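# Move red foam block or yellow sponge to desk

## Task

Look at the counter behind the shelving. If a red foam block is there, move it onto the desk. If it is not there, move the yellow sponge from the coffee table onto the desk instead. The chosen object must be resting on the desk by itself, not held by the robot, when the scene ends. All other objects must stay on their own shelf, table or counter. The coffee table must be upright at the end. The robot must not fall over or be left tilted.

## Robot and tools

ROBOT. TidyBot++: a mobile base 0.54 m long, 0.50 m wide and 0.38 m tall on four powered casters, carrying a single seven-joint arm with a two-finger gripper. The shoulder sits 0.12 m ahead of the base centre and 0.68 m above the floor. There are two cameras: base_camera, and wrist_camera, which looks along the hand. At the start the arm is folded with the hand pointing down. In that state the wrist reaches up to 0.08 m beyond the base front and the elbow is up to 1.15 m high.

FRAMES. Base frame: origin on the floor below the base centre, x forward, y left, z up. hand_pose is expressed in it and marks the point between the finger pads; the hand's own z axis runs out along the fingers and its y axis is the direction the fingers close along. Odometry frame: where the base frame was when the scene began. base_odometry comes from wheel rotation, so slipping shows up as travel, and it drifts by a few cm and degrees over many moves. Heading grows to the left and lies in -3.142 to 3.142. base_tilt is in degrees, positive when leaning forward or right, with a fixed bias near 1 degree.

execute_actions. Arguments: actions (a list holding one action or none) and cameras (a list of base_camera, wrist_camera or all; omitted, null or ["all"] gives both, [] gives none). An empty actions list just reports state and images. One action may contain:
- base: a relative move from where the base last reported itself, exactly one key. translate_m: metres along x, forward positive, -2 to 2. strafe_m: metres sideways, left positive, -2 to 2. rotate_rad: radians in place, counter-clockwise from above positive, -6.3 to 6.3. Straight moves keep heading.
- joints: absolute targets keyed by name, any subset of joint_1_rad to joint_7_rad (radians) and gripper_pos (unitless, 0 fully open to 1 fully closed). Ranges: joint_2_rad -2.249..2.249, joint_4_rad -2.579..2.579, joint_6_rad -2.099..2.099; joints 1, 3, 5, 7 are unlimited but take the short way, so rotate beyond half a turn in steps. joint_1_rad positive turns the arm clockwise from above, opposite to rotate_rad. With the hand pointing down, joint_7_rad positive turns it counter-clockwise from above; at 1.57 the fingers part left and right. Done tolerances are 0.039 for joints 1-4, 0.056 for 5-7, 0.03 for the gripper.
- speeds: optional caps for this action only: translate_m and strafe_m 0.05-0.5 m/s, rotate_rad 0.1-1.57 rad/s (the maximum is the default).
Base and joint motions start together. A base move needing more than 8.667 s at its cap, an unknown key or a value out of range gets the call refused with nothing moving. Any joint left out may still be driving toward an earlier target. Arm joints reach about 1.39 rad/s (1.22 for joints 5-7); no action exceeds 15 s.

wait: seconds from 0 to 10; commands nothing and returns state and images.
zoom_image: camera (base_camera or wrist_camera) and region [x0, y0, x1, y1] in pixels from the top-left, at most 504 by 504, on that camera's newest full image.
finished_scene: scene, the current scene's number. Irreversible; the goal must already hold without the robot's help.

RESULT LINES. pictures lists camera order. base_status and joint_status: done; off_target (stopped short, may still push); contact_stop or time_out (target dropped, holding in place; joint_status never shows these two); not_followed plus a line "joint command not followed" and "cause:" when a self-collision check withheld the arm targets (gripper still obeys, and the withheld targets may be retried later). A blocked base can report done despite stopping short. on_its_own lists uncommanded motion. motor_effort is percent of maximum, with the action's peak in brackets; readings carry offsets and noise. ARM HIT means the arm struck the base or itself. MOTOR HOT warns of heating under load; OVER-TEMPERATURE FAULT and limit_stop_at_motor_heat mean the arm went weak and sank, so resend targets. A torque fault freezes the arm and gripper for 10 s and drops the remainder of the call. Once a result reports a stop, the other calls in that reply are skipped. The robot holds its last command while you think.

ARM GEOMETRY. Upper arm 0.42 m, forearm 0.31 m, hand 0.31 m to the hand point. With joint_1_rad 0, joint_3_rad 3.14, joint_5_rad 0, angles from vertical (forward positive) are: upper arm = joint_2_rad, forearm = joint_2_rad - joint_4_rad, hand = that minus joint_6_rad. Reach ahead of the shoulder is the sum of length x sin(angle), height above it the sum of length x cos(angle). A downward hand tops out near 0.94 m above the floor, only close in.

GRIPPER. Gap is roughly 85 x (1 - gripper_pos) mm. Closing at 1 squeezes hard; done there means nothing was caught, off_target means an object stopped the fingers. Closed tips extend about 20 mm past the hand point.

ACCURACY. Friction and load leave the hand a cm or two off (more when stretched), and hand_pose itself can be off; trust the images. To correct, send each joint its previous command plus (desired minus measured). While holding an object, never command the measured angle, or the arm sinks further.

SUGGESTED ORDER. Inspect the counter behind the shelving (zoom to confirm a red foam block), choose the object, drive near it, open, lower, close, lift, drive to the desk, lower, open, withdraw, check the images, then finish.

AVOID. Dropping or slamming objects, knocking other items off, tipping the coffee table, driving while the arm is snagged on anything about 0.8 m or higher (tip risk), pushing or pulling a raised hand sideways hard, driving the arm into things, and holding loads longer than needed. Back away to straighten a leaning robot. Loose objects may occasionally be nudged by outside disturbances.

Each tool is called as name(argument=value, ...) on one line, values as JSON.

## Session

execute_actions(actions=[])

Scene clock: 0.00 s.
base_odometry: x=+0.000 y=+0.000 heading=+0.000 (m, m, rad; odometry frame)
base_tilt: forward=-0.4 right=+0.5 (deg)
base_status: not commanded
joint_positions: joint_1_rad=+0.016 joint_2_rad=-0.382 joint_3_rad=+3.124 joint_4_rad=-2.537 joint_5_rad=-0.024 joint_6_rad=-0.876 joint_7_rad=+1.624 gripper_pos=+0.000
joint_status: not commanded
motor_effort: joint_1_rad=+0 joint_2_rad=-1 joint_3_rad=+1 joint_4_rad=+15 joint_5_rad=-1 joint_6_rad=+2 joint_7_rad=+0 (%)
hand_pose: x=+0.2589 y=+0.0065 z=+0.5896 quat_wxyz=(-0.005, +0.998, +0.020, +0.056) (m; base frame)
pictures: base_camera, wrist_camera
Images, in order (width x height): base_camera 644x364, wrist_camera 644x476.

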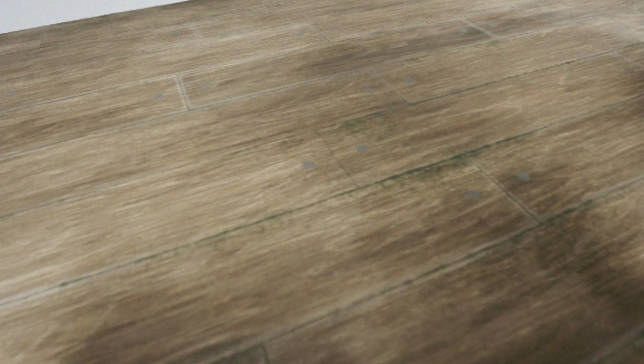

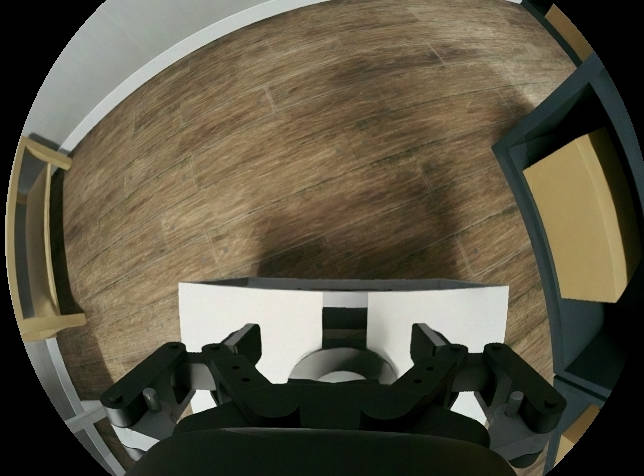

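execute_actions(actions=[{"joints":{"joint_6_rad":0.2}}])

execute_actions(actions=[{"joints":{"joint_1_rad":-1.6}}], cameras=["wrist_camera"])

Scene clock: 2.73 s.
base_odometry: x=+0.000 y=+0.000 heading=+0.000 (m, m, rad; odometry frame)
base_tilt: forward=-0.4 right=+0.6 (deg)
base_status: not commanded
joint_positions: joint_1_rad=+0.016 joint_2_rad=-0.382 joint_3_rad=+3.124 joint_4_rad=-2.537 joint_5_rad=-0.024 joint_6_rad=+0.202 joint_7_rad=+1.624 gripper_pos=+0.000
joint_status: all done
motor_effort: joint_1_rad=-1(0) joint_2_rad=-6(6) joint_3_rad=+1(1) joint_4_rad=+19(20) joint_5_rad=-1(1) joint_6_rad=+9(9) joint_7_rad=+0(1) (%)
hand_pose: x=+0.5131 y=+0.0006 z=+0.7828 quat_wxyz=(+0.013, +0.828, +0.013, +0.560) (m; base frame)
pictures: base_camera, wrist_camera
Images, in order (width x height): base_camera 644x364, wrist_camera 644x476.

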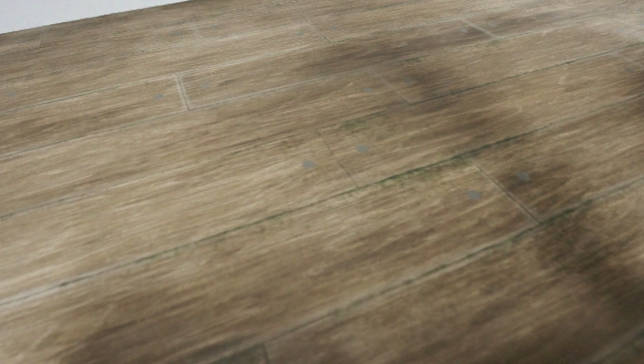

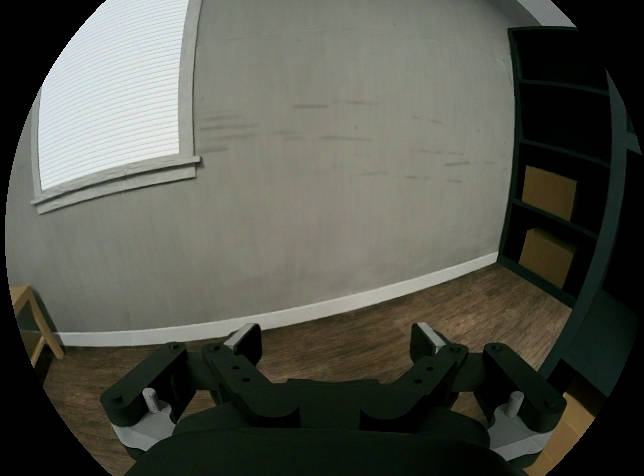

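Scene clock: 5.57 s.
base_odometry: x=+0.000 y=+0.000 heading=+0.000 (m, m, rad; odometry frame)
base_tilt: forward=-0.4 right=+0.6 (deg)
base_status: not commanded
joint_positions: joint_1_rad=-1.585 joint_2_rad=-0.382 joint_3_rad=+3.124 joint_4_rad=-2.537 joint_5_rad=-0.024 joint_6_rad=+0.202 joint_7_rad=+1.624 gripper_pos=+0.000
joint_status: all done
motor_effort: joint_1_rad=+0(0) joint_2_rad=-6(6) joint_3_rad=+1(1) joint_4_rad=+19(20) joint_5_rad=-1(1) joint_6_rad=+9(10) joint_7_rad=+0(0) (%)
hand_pose: x=+0.1064 y=+0.3939 z=+0.7828 quat_wxyz=(-0.393, +0.568, +0.604, +0.399) (m; base frame)
pictures: wrist_camera
Images, in order (width x height): wrist_camera 644x476.

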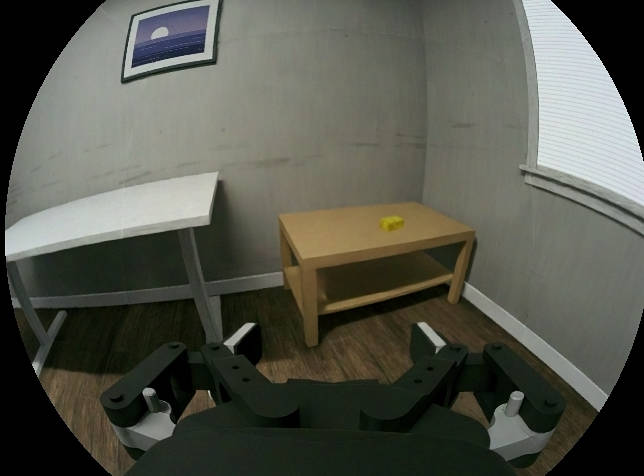

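execute_actions(actions=[{"base":{"rotate_rad":0.4},"joints":{"joint_1_rad":1.4}}])

Scene clock: 13.20 s.
base_odometry: x=+0.000 y=+0.000 heading=+0.399 (m, m, rad; odometry frame)
base_tilt: forward=-0.4 right=+0.6 (deg)
base_status: done
joint_positions: joint_1_rad=+1.385 joint_2_rad=-0.382 joint_3_rad=+3.124 joint_4_rad=-2.537 joint_5_rad=-0.024 joint_6_rad=+0.202 joint_7_rad=+1.624 gripper_pos=+0.000
joint_status: all done
motor_effort: joint_1_rad=-1(0) joint_2_rad=-7(7) joint_3_rad=+1(2) joint_4_rad=+20(20) joint_5_rad=-1(1) joint_6_rad=+9(9) joint_7_rad=+1(1) (%)
hand_pose: x=+0.1984 y=-0.3860 z=+0.7828 quat_wxyz=(+0.364, +0.650, -0.514, +0.425) (m; base frame)
pictures: base_camera, wrist_camera
Images, in order (width x height): base_camera 644x364, wrist_camera 644x476.

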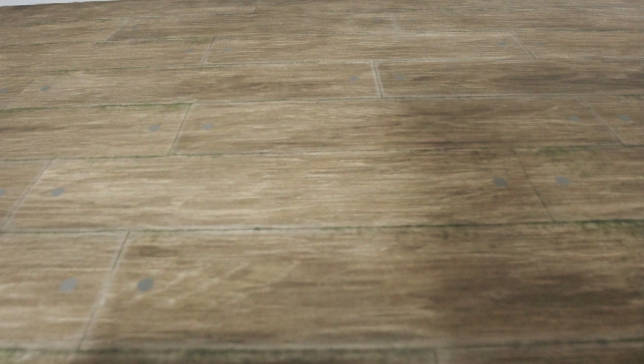

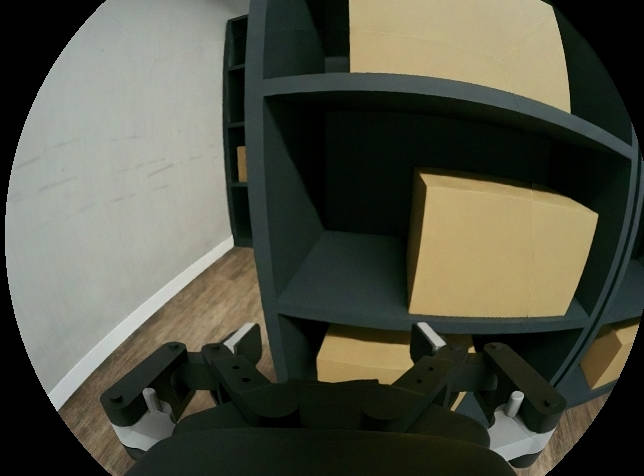

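execute_actions(actions=[{"base":{"translate_m":0.8},"joints":{"joint_1_rad":1.55,"joint_6_rad":-0.1}}])

Scene clock: 17.43 s.
base_odometry: x=+0.737 y=+0.312 heading=+0.400 (m, m, rad; odometry frame)
base_tilt: forward=-0.4 right=+0.5 (deg)
base_status: done
joint_positions: joint_1_rad=+1.537 joint_2_rad=-0.382 joint_3_rad=+3.124 joint_4_rad=-2.537 joint_5_rad=-0.024 joint_6_rad=-0.085 joint_7_rad=+1.624 gripper_pos=+0.000
joint_status: all done
motor_effort: joint_1_rad=-1(1) joint_2_rad=-5(8) joint_3_rad=+1(1) joint_4_rad=+19(20) joint_5_rad=-1(0) joint_6_rad=+8(9) joint_7_rad=+0(0) (%)
hand_pose: x=+0.1387 y=-0.3489 z=+0.7058 quat_wxyz=(+0.306, +0.663, -0.609, +0.310) (m; base frame)
pictures: base_camera, wrist_camera
Images, in order (width x height): base_camera 644x364, wrist_camera 644x476.

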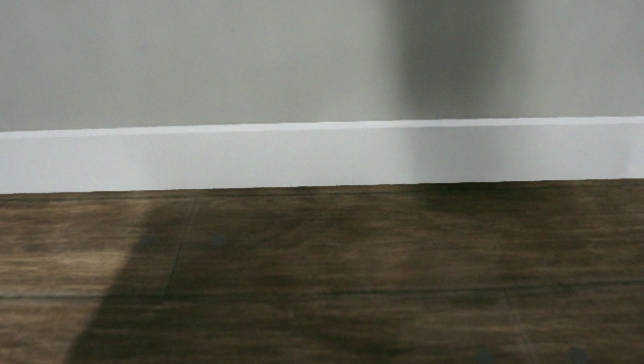

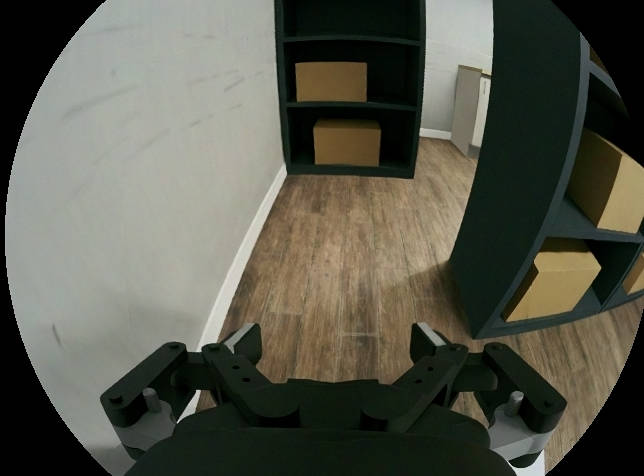

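execute_actions(actions=[{"base":{"rotate_rad":-1.53},"joints":{"joint_1_rad":0}}], cameras=[])

execute_actions(actions=[{"base":{"strafe_m":0.09}}])

Scene clock: 22.73 s.
base_odometry: x=+0.737 y=+0.312 heading=-1.130 (m, m, rad; odometry frame)
base_tilt: forward=-0.4 right=+0.5 (deg)
base_status: done
joint_positions: joint_1_rad=+0.015 joint_2_rad=-0.382 joint_3_rad=+3.124 joint_4_rad=-2.537 joint_5_rad=-0.024 joint_6_rad=-0.085 joint_7_rad=+1.624 gripper_pos=+0.000
joint_status: all done
motor_effort: joint_1_rad=+0(2) joint_2_rad=-5(6) joint_3_rad=+1(2) joint_4_rad=+19(19) joint_5_rad=-1(0) joint_6_rad=+8(8) joint_7_rad=+0(1) (%)
hand_pose: x=+0.4684 y=+0.0026 z=+0.7058 quat_wxyz=(+0.008, +0.900, +0.016, +0.436) (m; base frame)
pictures: none
No camera images: the call's "cameras" was empty. Leave "cameras" out to get every camera's image.

Scene clock: 23.93 s.
base_odometry: x=+0.819 y=+0.351 heading=-1.131 (m, m, rad; odometry frame)
base_tilt: forward=-0.4 right=+0.5 (deg)
base_status: done
joint_positions: joint_1_rad=+0.014 joint_2_rad=-0.382 joint_3_rad=+3.124 joint_4_rad=-2.537 joint_5_rad=-0.024 joint_6_rad=-0.085 joint_7_rad=+1.624 gripper_pos=+0.000
joint_status: not commanded
motor_effort: joint_1_rad=+0(1) joint_2_rad=-5(5) joint_3_rad=+1(2) joint_4_rad=+19(19) joint_5_rad=-1(0) joint_6_rad=+8(8) joint_7_rad=+0(0) (%)
hand_pose: x=+0.4684 y=+0.0028 z=+0.7058 quat_wxyz=(+0.008, +0.900, +0.016, +0.436) (m; base frame)
pictures: base_camera, wrist_camera
Images, in order (width x height): base_camera 644x364, wrist_camera 644x476.

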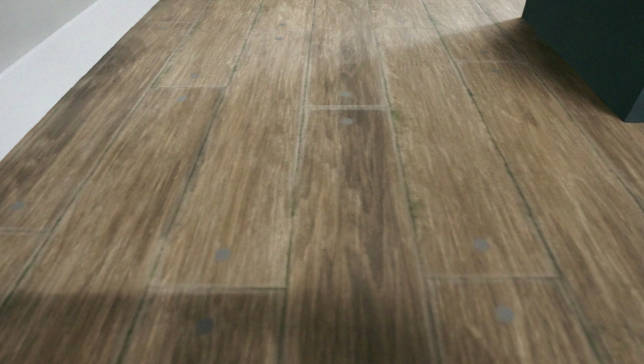

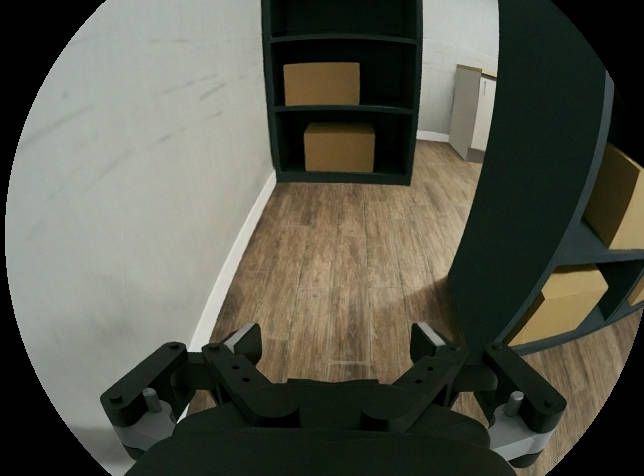

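execute_actions(actions=[{"base":{"translate_m":1.35},"joints":{"joint_1_rad":0.5,"joint_4_rad":-2.2,"joint_6_rad":-0.3}}])

Scene clock: 29.93 s.
base_odometry: x=+1.395 y=-0.870 heading=-1.130 (m, m, rad; odometry frame)
base_tilt: forward=-0.4 right=+0.5 (deg)
base_status: done
joint_positions: joint_1_rad=+0.486 joint_2_rad=-0.382 joint_3_rad=+3.124 joint_4_rad=-2.222 joint_5_rad=-0.024 joint_6_rad=-0.279 joint_7_rad=+1.624 gripper_pos=+0.000
joint_status: all done
motor_effort: joint_1_rad=-1(1) joint_2_rad=-9(11) joint_3_rad=+1(2) joint_4_rad=+21(22) joint_5_rad=-1(1) joint_6_rad=+9(9) joint_7_rad=+0(0) (%)
hand_pose: x=+0.4881 y=-0.1824 z=+0.8259 quat_wxyz=(+0.121, +0.852, -0.187, +0.474) (m; base frame)
pictures: base_camera, wrist_camera
Images, in order (width x height): base_camera 644x364, wrist_camera 644x476.

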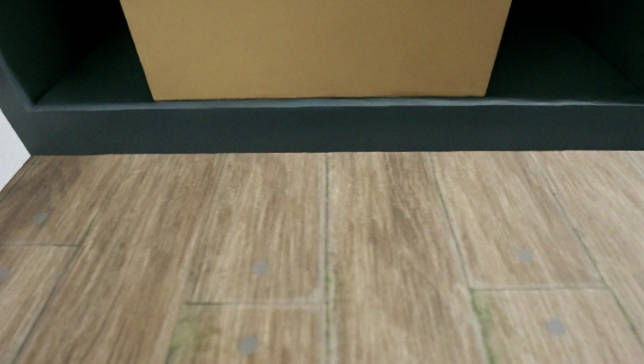

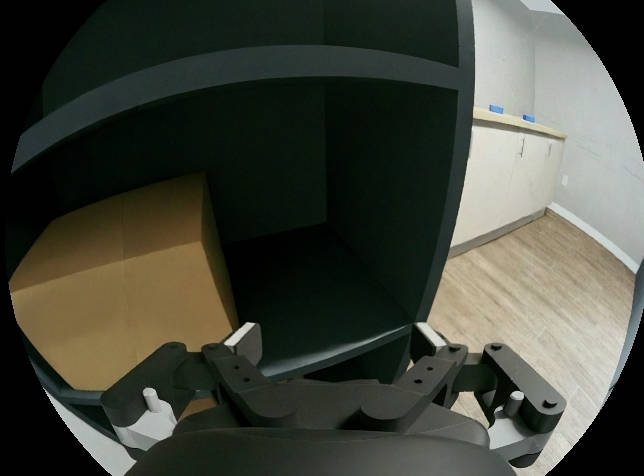

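execute_actions(actions=[{"base":{"translate_m":0.2},"speeds":{"translate_m":0.1},"joints":{"joint_1_rad":1.5,"joint_4_rad":-1.7,"joint_6_rad":-0.9}}])

Scene clock: 34.17 s.
base_odometry: x=+1.480 y=-1.051 heading=-1.130 (m, m, rad; odometry frame)
base_tilt: forward=-0.4 right=+0.6 (deg)
base_status: done
joint_positions: joint_1_rad=+1.486 joint_2_rad=-0.383 joint_3_rad=+3.124 joint_4_rad=-1.725 joint_5_rad=-0.024 joint_6_rad=-0.879 joint_7_rad=+1.624 gripper_pos=+0.000
joint_status: all done
motor_effort: joint_1_rad=-1(2) joint_2_rad=-8(10) joint_3_rad=+1(3) joint_4_rad=+21(22) joint_5_rad=-1(0) joint_6_rad=+8(10) joint_7_rad=+0(0) (%)
hand_pose: x=+0.1680 y=-0.3937 z=+0.9549 quat_wxyz=(+0.300, +0.680, -0.584, +0.328) (m; base frame)
pictures: base_camera, wrist_camera
Images, in order (width x height): base_camera 644x364, wrist_camera 644x476.

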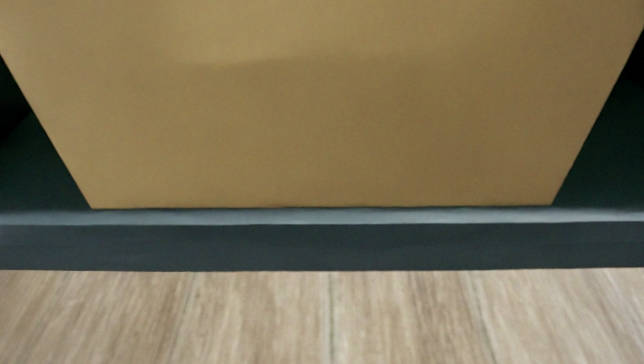

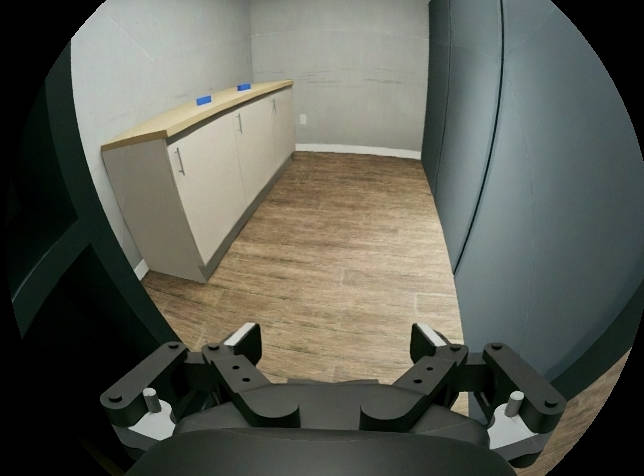

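zoom_image(camera="wrist_camera", region=[90, 60, 310, 170])

Region (90, 60, 310, 170) of wrist_camera's 644x476 image, scaled by 2.291.

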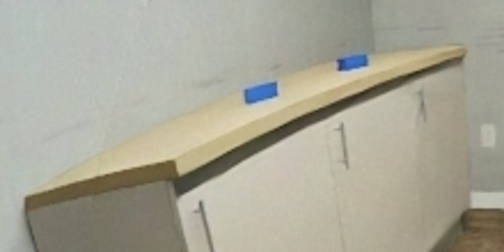

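execute_actions(actions=[{"base":{"strafe_m":-0.5},"joints":{"joint_2_rad":0.2,"joint_4_rad":-0.3,"joint_6_rad":-1.4}}], cameras=["wrist_camera"])

zoom_image(camera="wrist_camera", region=[60, 130, 320, 330])

Scene clock: 40.23 s.
base_odometry: x=+1.028 y=-1.265 heading=-1.130 (m, m, rad; odometry frame)
base_tilt: forward=-0.4 right=+0.6 (deg)
base_status: done
joint_positions: joint_1_rad=+1.486 joint_2_rad=+0.188 joint_3_rad=+3.124 joint_4_rad=-0.322 joint_5_rad=-0.024 joint_6_rad=-1.378 joint_7_rad=+1.624 gripper_pos=+0.000
joint_status: all done
motor_effort: joint_1_rad=+0(0) joint_2_rad=-24(26) joint_3_rad=+1(2) joint_4_rad=+14(22) joint_5_rad=-1(1) joint_6_rad=+9(10) joint_7_rad=+0(0) (%)
hand_pose: x=+0.1796 y=-0.5244 z=+1.2723 quat_wxyz=(+0.395, +0.618, -0.523, +0.433) (m; base frame)
pictures: wrist_camera
Images, in order (width x height): wrist_camera 644x476.

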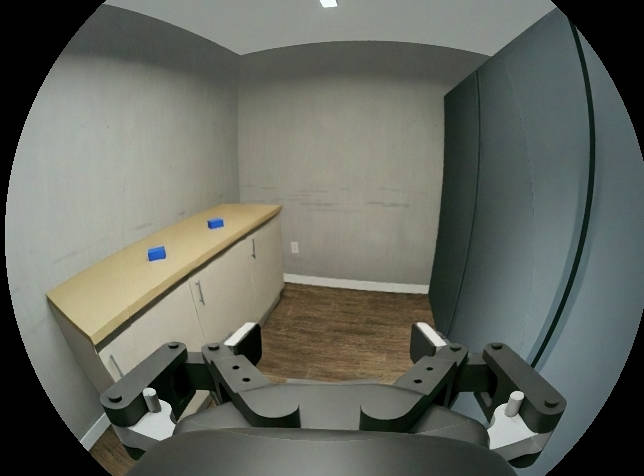

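Region (60, 130, 320, 330) of wrist_camera's 644x476 image, scaled by 1.938; it fills the top 388 rows of this view, and the rest is white.

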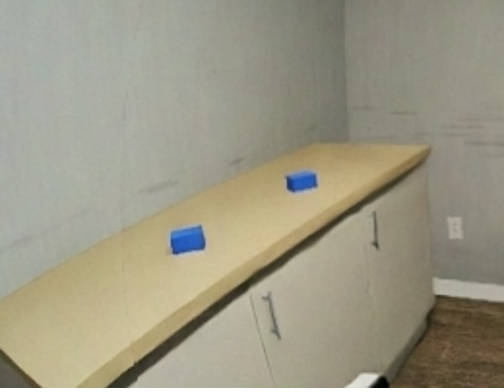

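No red block is on the counter, so I'm going back for the sponge.

execute_actions(actions=[{"base":{"strafe_m":0.5},"joints":{"joint_2_rad":-0.38,"joint_4_rad":-2.4,"joint_6_rad":-0.9}}], cameras=[])

execute_actions(actions=[{"base":{"translate_m":-1.55},"joints":{"joint_1_rad":0}}], cameras=["base_camera"])

execute_actions(actions=[{"base":{"rotate_rad":-3.14},"joints":{"joint_6_rad":-0.4}}])

Scene clock: 45.00 s.
base_odometry: x=+1.481 y=-1.052 heading=-1.130 (m, m, rad; odometry frame)
base_tilt: forward=-0.4 right=+0.6 (deg)
base_status: done
joint_positions: joint_1_rad=+1.490 joint_2_rad=-0.369 joint_3_rad=+3.124 joint_4_rad=-2.379 joint_5_rad=-0.024 joint_6_rad=-0.922 joint_7_rad=+1.624 gripper_pos=+0.000
joint_status: all done
motor_effort: joint_1_rad=+0(4) joint_2_rad=-4(28) joint_3_rad=+1(2) joint_4_rad=+17(20) joint_5_rad=-1(2) joint_6_rad=+2(9) joint_7_rad=+0(0) (%)
hand_pose: x=+0.1453 y=-0.1960 z=+0.6361 quat_wxyz=(+0.067, +0.750, -0.653, +0.081) (m; base frame)
pictures: none
No camera images: the call's "cameras" was empty. Leave "cameras" out to get every camera's image.

Scene clock: 49.47 s.
base_odometry: x=+0.820 y=+0.351 heading=-1.130 (m, m, rad; odometry frame)
base_tilt: forward=-0.4 right=+0.5 (deg)
base_status: done
joint_positions: joint_1_rad=+0.015 joint_2_rad=-0.377 joint_3_rad=+3.124 joint_4_rad=-2.379 joint_5_rad=-0.024 joint_6_rad=-0.919 joint_7_rad=+1.624 gripper_pos=+0.000
joint_status: all done
motor_effort: joint_1_rad=+0(1) joint_2_rad=-3(4) joint_3_rad=+1(2) joint_4_rad=+17(18) joint_5_rad=-1(0) joint_6_rad=+3(3) joint_7_rad=+0(0) (%)
hand_pose: x=+0.3173 y=+0.0072 z=+0.6376 quat_wxyz=(-0.004, +0.994, +0.021, +0.110) (m; base frame)
pictures: base_camera
Images, in order (width x height): base_camera 644x364.

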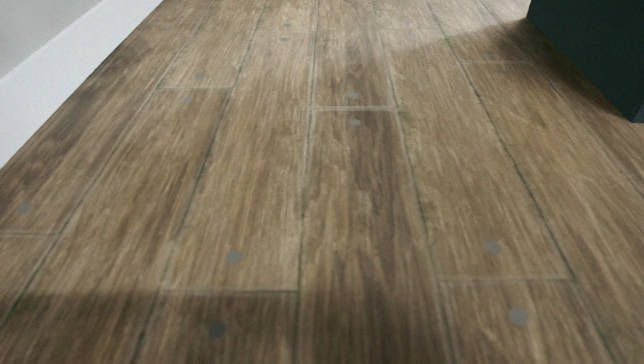

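Scene clock: 52.77 s.
base_odometry: x=+0.820 y=+0.351 heading=+2.014 (m, m, rad; odometry frame)
base_tilt: forward=-0.4 right=+0.5 (deg)
base_status: done
joint_positions: joint_1_rad=+0.014 joint_2_rad=-0.377 joint_3_rad=+3.124 joint_4_rad=-2.383 joint_5_rad=-0.024 joint_6_rad=-0.398 joint_7_rad=+1.624 gripper_pos=+0.000
joint_status: all done
motor_effort: joint_1_rad=+0(1) joint_2_rad=-6(8) joint_3_rad=+0(2) joint_4_rad=+19(19) joint_5_rad=-1(0) joint_6_rad=+7(8) joint_7_rad=+0(0) (%)
hand_pose: x=+0.4585 y=+0.0055 z=+0.7101 quat_wxyz=(+0.004, +0.933, +0.019, +0.361) (m; base frame)
pictures: base_camera, wrist_camera
Images, in order (width x height): base_camera 644x364, wrist_camera 644x476.

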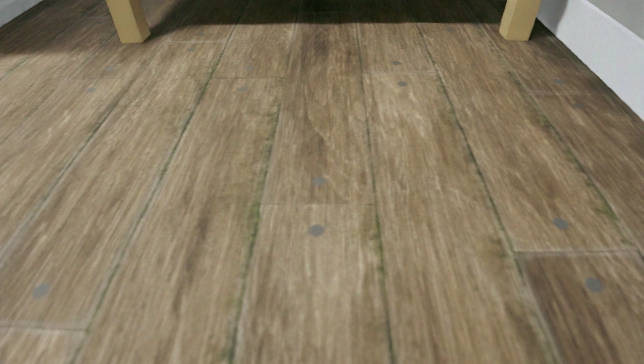

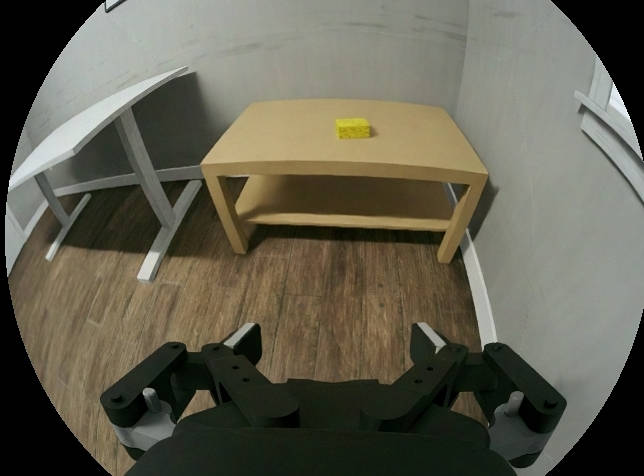

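execute_actions(actions=[{"base":{"translate_m":0.63},"joints":{"joint_2_rad":0.43,"joint_4_rad":-1.3,"joint_6_rad":-1.42}}])

Scene clock: 58.00 s.
base_odometry: x=+0.550 y=+0.921 heading=+2.013 (m, m, rad; odometry frame)
base_tilt: forward=-0.4 right=+0.6 (deg)
base_status: done
joint_positions: joint_1_rad=+0.014 joint_2_rad=+0.431 joint_3_rad=+3.124 joint_4_rad=-1.322 joint_5_rad=-0.024 joint_6_rad=-1.398 joint_7_rad=+1.624 gripper_pos=+0.000
joint_status: all done
motor_effort: joint_1_rad=-1(0) joint_2_rad=-36(39) joint_3_rad=+0(2) joint_4_rad=+17(20) joint_5_rad=-1(1) joint_6_rad=+1(8) joint_7_rad=+0(0) (%)
hand_pose: x=+0.6008 y=+0.0099 z=+0.6964 quat_wxyz=(-0.016, +1.000, +0.026, -0.004) (m; base frame)
pictures: base_camera, wrist_camera
Images, in order (width x height): base_camera 644x364, wrist_camera 644x476.

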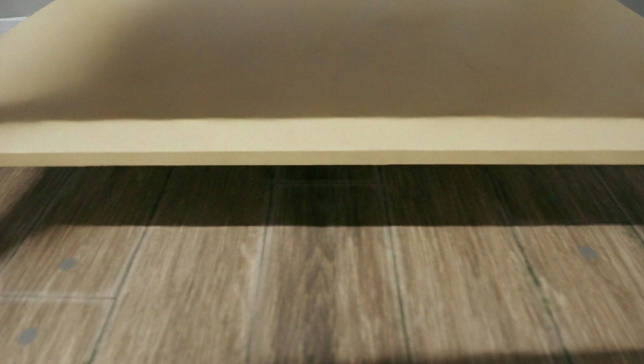

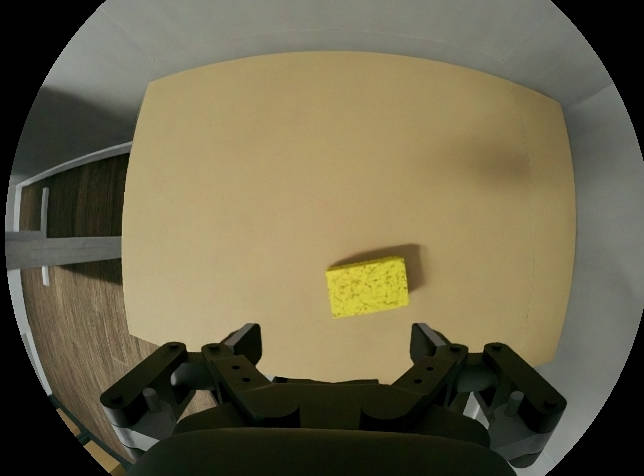

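execute_actions(actions=[{"joints":{"joint_1_rad":0.145,"joint_2_rad":0.52,"joint_4_rad":-1.66,"joint_6_rad":-0.96,"joint_7_rad":0.33}}], cameras=["wrist_camera"])

Scene clock: 62.77 s.
base_odometry: x=+0.550 y=+0.921 heading=+2.013 (m, m, rad; odometry frame)
base_tilt: forward=-0.4 right=+0.6 (deg)
base_status: not commanded
joint_positions: joint_1_rad=+0.132 joint_2_rad=+0.514 joint_3_rad=+3.124 joint_4_rad=-1.640 joint_5_rad=-0.024 joint_6_rad=-0.980 joint_7_rad=+0.347 gripper_pos=+0.000
joint_status: all done
motor_effort: joint_1_rad=-1(1) joint_2_rad=-36(36) joint_3_rad=+0(1) joint_4_rad=+15(17) joint_5_rad=-1(1) joint_6_rad=+1(2) joint_7_rad=+0(1) (%)
hand_pose: x=+0.5885 y=-0.0462 z=+0.5641 quat_wxyz=(-0.014, +0.779, -0.626, -0.004) (m; base frame)
pictures: wrist_camera
Images, in order (width x height): wrist_camera 644x476.

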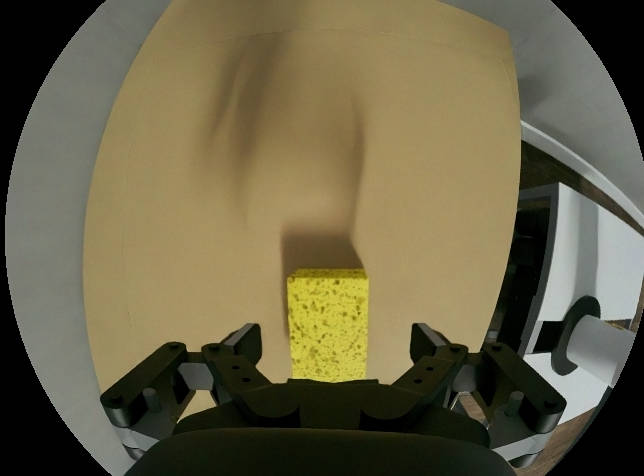

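execute_actions(actions=[{"joints":{"joint_1_rad":0.07,"joint_2_rad":0.615,"joint_4_rad":-1.73,"joint_6_rad":-0.8,"joint_7_rad":0.29}}], cameras=["wrist_camera"])

Scene clock: 66.73 s.
base_odometry: x=+0.550 y=+0.921 heading=+2.013 (m, m, rad; odometry frame)
base_tilt: forward=-0.4 right=+0.6 (deg)
base_status: not commanded
joint_positions: joint_1_rad=+0.077 joint_2_rad=+0.619 joint_3_rad=+3.124 joint_4_rad=-1.711 joint_5_rad=-0.024 joint_6_rad=-0.818 joint_7_rad=+0.318 gripper_pos=+0.000
joint_status: all done
motor_effort: joint_1_rad=+0(1) joint_2_rad=-37(42) joint_3_rad=-1(1) joint_4_rad=+12(14) joint_5_rad=+0(1) joint_6_rad=+1(1) joint_7_rad=+0(1) (%)
hand_pose: x=+0.5890 y=-0.0207 z=+0.4974 quat_wxyz=(-0.010, +0.786, -0.618, -0.010) (m; base frame)
pictures: wrist_camera
Images, in order (width x height): wrist_camera 644x476.

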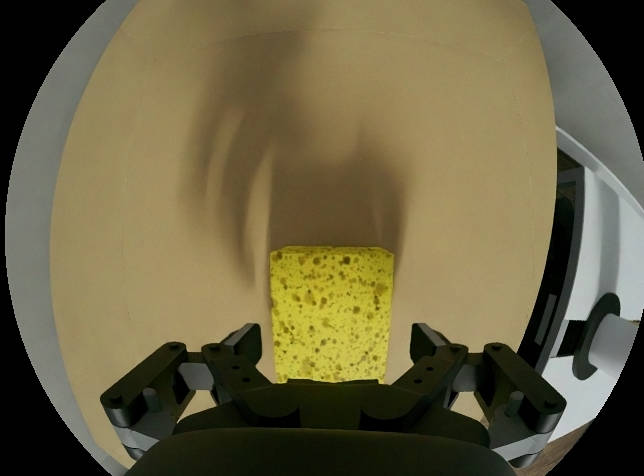

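execute_actions(actions=[{"joints":{"joint_2_rad":0.65,"joint_4_rad":-1.748,"joint_6_rad":-0.74}}], cameras=["wrist_camera"])

execute_actions(actions=[{"joints":{"gripper_pos":1}}], cameras=["wrist_camera"])

Scene clock: 69.40 s.
base_odometry: x=+0.550 y=+0.921 heading=+2.013 (m, m, rad; odometry frame)
base_tilt: forward=-0.4 right=+0.6 (deg)
base_status: not commanded
joint_positions: joint_1_rad=+0.077 joint_2_rad=+0.645 joint_3_rad=+3.124 joint_4_rad=-1.724 joint_5_rad=-0.024 joint_6_rad=-0.757 joint_7_rad=+0.318 gripper_pos=+0.000
joint_status: all done
motor_effort: joint_1_rad=-1(0) joint_2_rad=-39(40) joint_3_rad=-1(1) joint_4_rad=+12(13) joint_5_rad=-1(0) joint_6_rad=+1(1) joint_7_rad=+0(1) (%)
hand_pose: x=+0.5958 y=-0.0213 z=+0.4821 quat_wxyz=(-0.016, +0.786, -0.618, -0.001) (m; base frame)
pictures: wrist_camera
Images, in order (width x height): wrist_camera 644x476.

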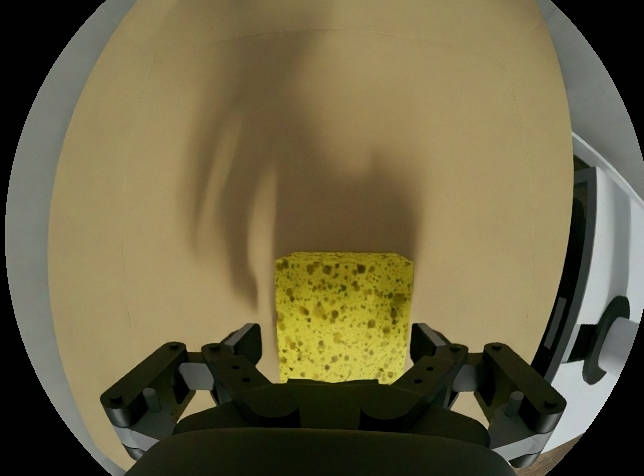

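Scene clock: 70.50 s.
base_odometry: x=+0.550 y=+0.920 heading=+2.013 (m, m, rad; odometry frame)
base_tilt: forward=-0.4 right=+0.6 (deg)
base_status: not commanded
joint_positions: joint_1_rad=+0.077 joint_2_rad=+0.641 joint_3_rad=+3.124 joint_4_rad=-1.724 joint_5_rad=-0.024 joint_6_rad=-0.757 joint_7_rad=+0.318 gripper_pos=+0.391
joint_status: gripper_pos off_target (ended at +0.391, target +1.000)
motor_effort: joint_1_rad=-1(1) joint_2_rad=-37(39) joint_3_rad=+0(0) joint_4_rad=+11(13) joint_5_rad=+0(1) joint_6_rad=+0(5) joint_7_rad=+0(1) (%)
hand_pose: x=+0.5964 y=-0.0214 z=+0.4838 quat_wxyz=(-0.017, +0.786, -0.618, +0.000) (m; base frame)
pictures: wrist_camera
Images, in order (width x height): wrist_camera 644x476.

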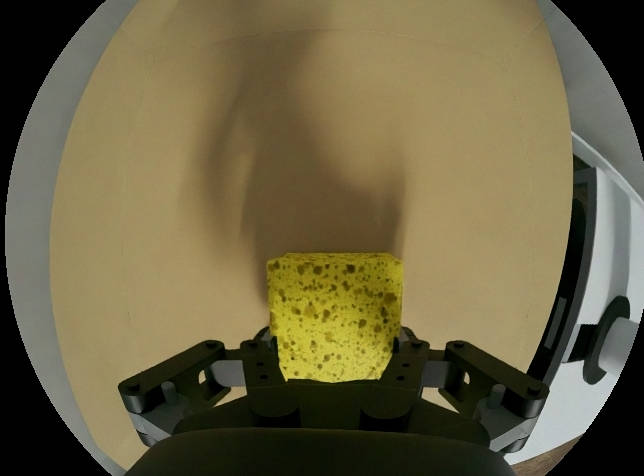

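execute_actions(actions=[{"base":{"translate_m":-0.28},"speeds":{"translate_m":0.15},"joints":{"joint_1_rad":0,"joint_2_rad":0.29,"joint_4_rad":-0.97,"joint_6_rad":-1.85,"joint_7_rad":1.6,"gripper_pos":1}}])

Scene clock: 74.90 s.
base_odometry: x=+0.670 y=+0.667 heading=+2.012 (m, m, rad; odometry frame)
base_tilt: forward=-0.4 right=+0.5 (deg)
base_status: done
joint_positions: joint_1_rad=+0.017 joint_2_rad=+0.289 joint_3_rad=+3.124 joint_4_rad=-0.991 joint_5_rad=-0.024 joint_6_rad=-1.833 joint_7_rad=+1.576 gripper_pos=+0.391
joint_status: gripper_pos off_target (ended at +0.391, target +1.000); the others done
motor_effort: joint_1_rad=-1(1) joint_2_rad=-31(42) joint_3_rad=+0(1) joint_4_rad=+17(17) joint_5_rad=-1(1) joint_6_rad=+1(1) joint_7_rad=+0(0) (%)
hand_pose: x=+0.5485 y=+0.0076 z=+0.8642 quat_wxyz=(-0.014, +1.000, +0.006, +0.014) (m; base frame)
pictures: base_camera, wrist_camera
Images, in order (width x height): base_camera 644x364, wrist_camera 644x476.

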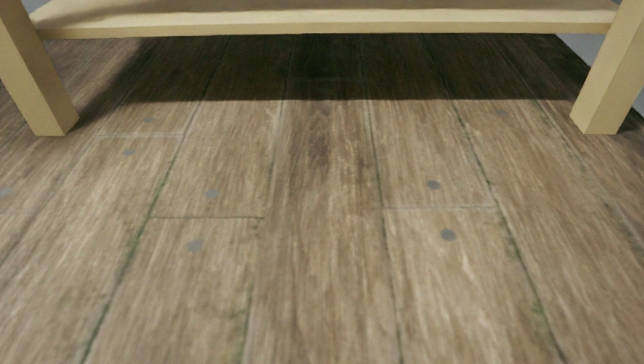

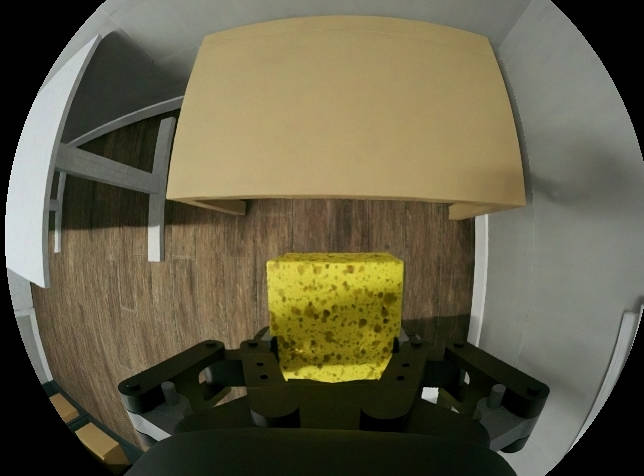

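execute_actions(actions=[{"base":{"strafe_m":1.15}}])

Scene clock: 79.77 s.
base_odometry: x=-0.370 y=+0.175 heading=+2.012 (m, m, rad; odometry frame)
base_tilt: forward=-0.4 right=+0.5 (deg)
base_status: done
joint_positions: joint_1_rad=+0.006 joint_2_rad=+0.289 joint_3_rad=+3.124 joint_4_rad=-0.991 joint_5_rad=-0.024 joint_6_rad=-1.833 joint_7_rad=+1.576 gripper_pos=+0.391
joint_status: not commanded
motor_effort: joint_1_rad=+0(4) joint_2_rad=-30(32) joint_3_rad=+0(2) joint_4_rad=+17(17) joint_5_rad=-1(2) joint_6_rad=+1(1) joint_7_rad=+0(0) (%)
hand_pose: x=+0.5484 y=+0.0124 z=+0.8642 quat_wxyz=(-0.014, +1.000, +0.011, +0.014) (m; base frame)
pictures: base_camera, wrist_camera
Images, in order (width x height): base_camera 644x364, wrist_camera 644x476.

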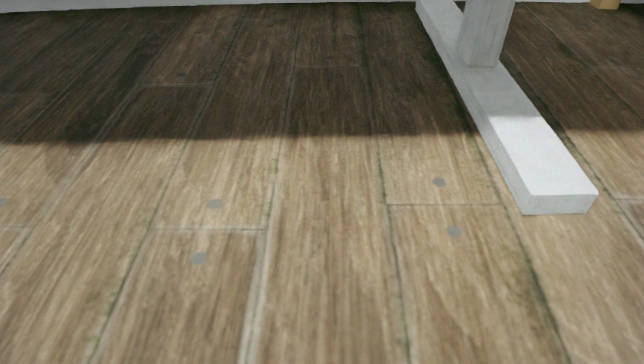

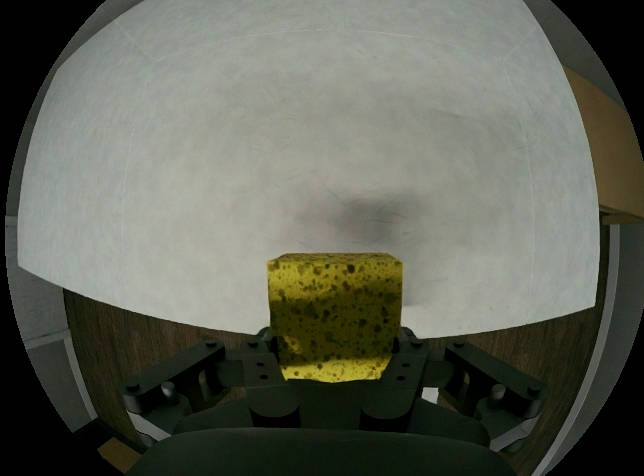

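execute_actions(actions=[{"base":{"translate_m":0.15},"joints":{"joint_4_rad":-1.22,"joint_6_rad":-1.63,"gripper_pos":1}}], cameras=["wrist_camera"])

execute_actions(actions=[{"joints":{"joint_4_rad":-1.29,"joint_6_rad":-1.56}}], cameras=["wrist_camera"])

Scene clock: 84.70 s.
base_odometry: x=-0.434 y=+0.311 heading=+2.013 (m, m, rad; odometry frame)
base_tilt: forward=-0.4 right=+0.5 (deg)
base_status: done
joint_positions: joint_1_rad=+0.006 joint_2_rad=+0.298 joint_3_rad=+3.124 joint_4_rad=-1.200 joint_5_rad=-0.024 joint_6_rad=-1.646 joint_7_rad=+1.576 gripper_pos=+0.391
joint_status: gripper_pos off_target (ended at +0.391, target +1.000); the others done
motor_effort: joint_1_rad=+0(2) joint_2_rad=-32(35) joint_3_rad=+0(1) joint_4_rad=+17(18) joint_5_rad=-1(1) joint_6_rad=+1(2) joint_7_rad=+1(0) (%)
hand_pose: x=+0.5549 y=+0.0130 z=+0.7956 quat_wxyz=(-0.015, +1.000, +0.009, -0.002) (m; base frame)
pictures: wrist_camera
Images, in order (width x height): wrist_camera 644x476.

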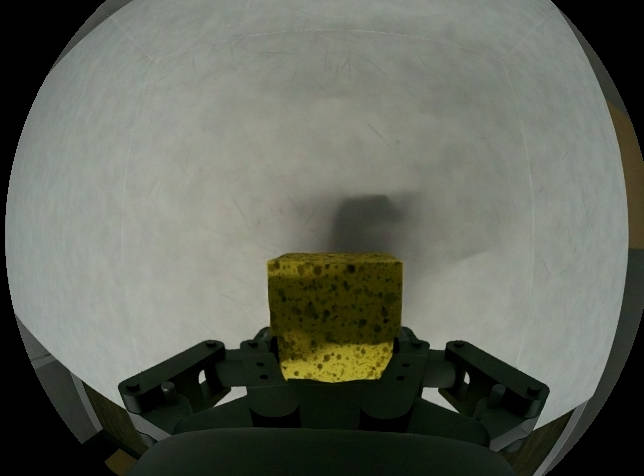

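Scene clock: 85.50 s.
base_odometry: x=-0.434 y=+0.311 heading=+2.013 (m, m, rad; odometry frame)
base_tilt: forward=-0.4 right=+0.5 (deg)
base_status: not commanded
joint_positions: joint_1_rad=+0.006 joint_2_rad=+0.296 joint_3_rad=+3.124 joint_4_rad=-1.271 joint_5_rad=-0.024 joint_6_rad=-1.579 joint_7_rad=+1.576 gripper_pos=+0.391
joint_status: all done
motor_effort: joint_1_rad=-1(0) joint_2_rad=-32(33) joint_3_rad=+0(0) joint_4_rad=+17(18) joint_5_rad=-1(1) joint_6_rad=+1(1) joint_7_rad=+0(0) (%)
hand_pose: x=+0.5544 y=+0.0131 z=+0.7743 quat_wxyz=(-0.015, +1.000, +0.008, -0.003) (m; base frame)
pictures: wrist_camera
Images, in order (width x height): wrist_camera 644x476.

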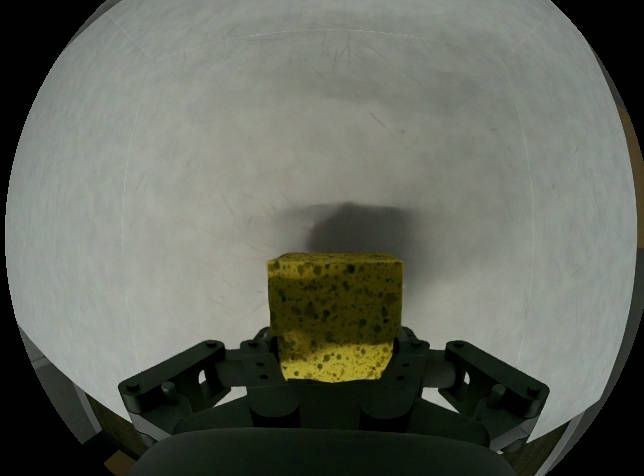

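execute_actions(actions=[{"joints":{"joint_4_rad":-1.35,"joint_6_rad":-1.50}}], cameras=["wrist_camera"])

Scene clock: 87.70 s.
base_odometry: x=-0.434 y=+0.311 heading=+2.013 (m, m, rad; odometry frame)
base_tilt: forward=-0.4 right=+0.5 (deg)
base_status: not commanded
joint_positions: joint_1_rad=+0.006 joint_2_rad=+0.296 joint_3_rad=+3.124 joint_4_rad=-1.331 joint_5_rad=-0.024 joint_6_rad=-1.520 joint_7_rad=+1.576 gripper_pos=+0.391
joint_status: all done
motor_effort: joint_1_rad=-1(1) joint_2_rad=-32(32) joint_3_rad=-1(0) joint_4_rad=+18(18) joint_5_rad=-1(1) joint_6_rad=+1(1) joint_7_rad=+0(0) (%)
hand_pose: x=+0.5538 y=+0.0132 z=+0.7557 quat_wxyz=(-0.015, +1.000, +0.007, -0.002) (m; base frame)
pictures: wrist_camera
Images, in order (width x height): wrist_camera 644x476.

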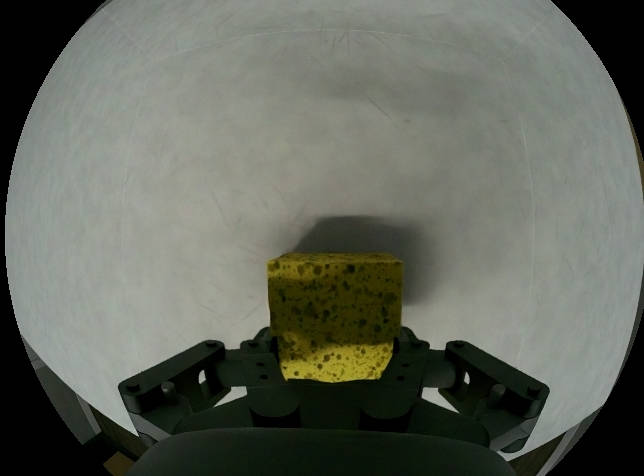

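execute_actions(actions=[{"joints":{"joint_4_rad":-1.42,"joint_6_rad":-1.43}}], cameras=["wrist_camera"])

Scene clock: 89.73 s.
base_odometry: x=-0.434 y=+0.311 heading=+2.013 (m, m, rad; odometry frame)
base_tilt: forward=-0.3 right=+0.5 (deg)
base_status: not commanded
joint_positions: joint_1_rad=+0.006 joint_2_rad=+0.267 joint_3_rad=+3.124 joint_4_rad=-1.378 joint_5_rad=-0.024 joint_6_rad=-1.461 joint_7_rad=+1.576 gripper_pos=+0.391
joint_status: joint_4_rad off_target (ended at -1.378, target -1.420); the others done
motor_effort: joint_1_rad=+0(1) joint_2_rad=-25(31) joint_3_rad=+0(1) joint_4_rad=+14(17) joint_5_rad=-2(1) joint_6_rad=+3(3) joint_7_rad=+0(1) (%)
hand_pose: x=+0.5542 y=+0.0133 z=+0.7535 quat_wxyz=(-0.014, +1.000, +0.007, +0.018) (m; base frame)
pictures: wrist_camera
Images, in order (width x height): wrist_camera 644x476.

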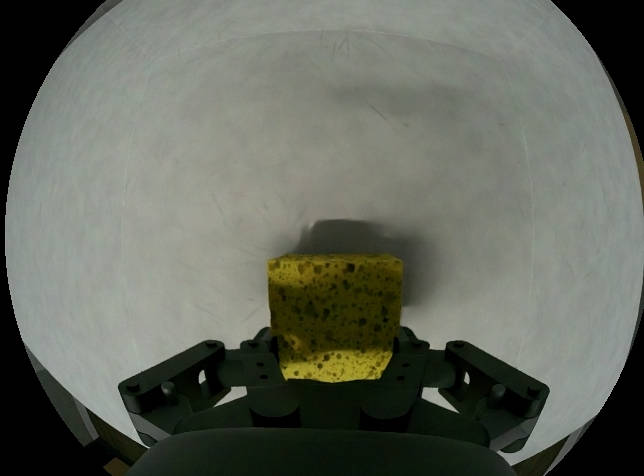

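The sponge is touching the desk, so I'll release it and lift the hand.

execute_actions(actions=[{"joints":{"gripper_pos":0}}], cameras=[])

execute_actions(actions=[{"joints":{"joint_4_rad":-1.05,"joint_6_rad":-1.8}}], cameras=["wrist_camera"])

Scene clock: 93.90 s.
base_odometry: x=-0.434 y=+0.311 heading=+2.013 (m, m, rad; odometry frame)
base_tilt: forward=-0.4 right=+0.6 (deg)
base_status: not commanded
joint_positions: joint_1_rad=+0.006 joint_2_rad=+0.288 joint_3_rad=+3.124 joint_4_rad=-1.398 joint_5_rad=-0.024 joint_6_rad=-1.451 joint_7_rad=+1.576 gripper_pos=+0.000
joint_status: all done
motor_effort: joint_1_rad=+0(1) joint_2_rad=-32(31) joint_3_rad=+0(0) joint_4_rad=+17(18) joint_5_rad=-1(1) joint_6_rad=+1(3) joint_7_rad=+0(0) (%)
hand_pose: x=+0.5519 y=+0.0132 z=+0.7382 quat_wxyz=(-0.014, +1.000, +0.006, +0.002) (m; base frame)
pictures: none
No camera images: the call's "cameras" was empty. Leave "cameras" out to get every camera's image.

Scene clock: 95.40 s.
base_odometry: x=-0.434 y=+0.311 heading=+2.013 (m, m, rad; odometry frame)
base_tilt: forward=-0.4 right=+0.5 (deg)
base_status: not commanded
joint_positions: joint_1_rad=+0.006 joint_2_rad=+0.288 joint_3_rad=+3.124 joint_4_rad=-1.073 joint_5_rad=-0.024 joint_6_rad=-1.781 joint_7_rad=+1.576 gripper_pos=+0.000
joint_status: all done
motor_effort: joint_1_rad=-1(0) joint_2_rad=-31(33) joint_3_rad=+0(1) joint_4_rad=+17(18) joint_5_rad=-1(1) joint_6_rad=+1(2) joint_7_rad=+0(1) (%)
hand_pose: x=+0.5457 y=+0.0125 z=+0.8398 quat_wxyz=(-0.014, +1.000, +0.010, +0.000) (m; base frame)
pictures: wrist_camera
Images, in order (width x height): wrist_camera 644x476.

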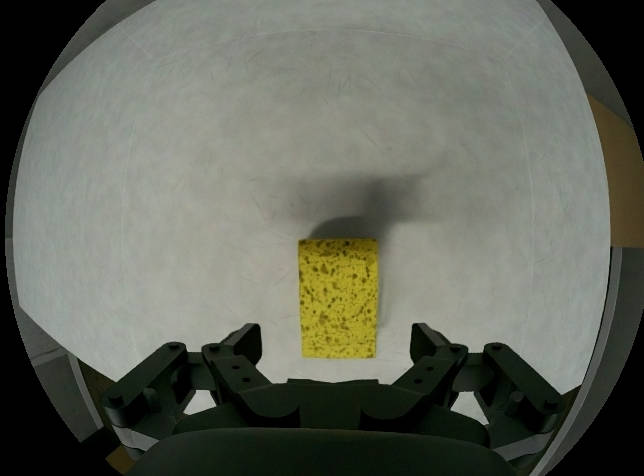

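finished_scene(scene=1)

The scene is finished: the task was done.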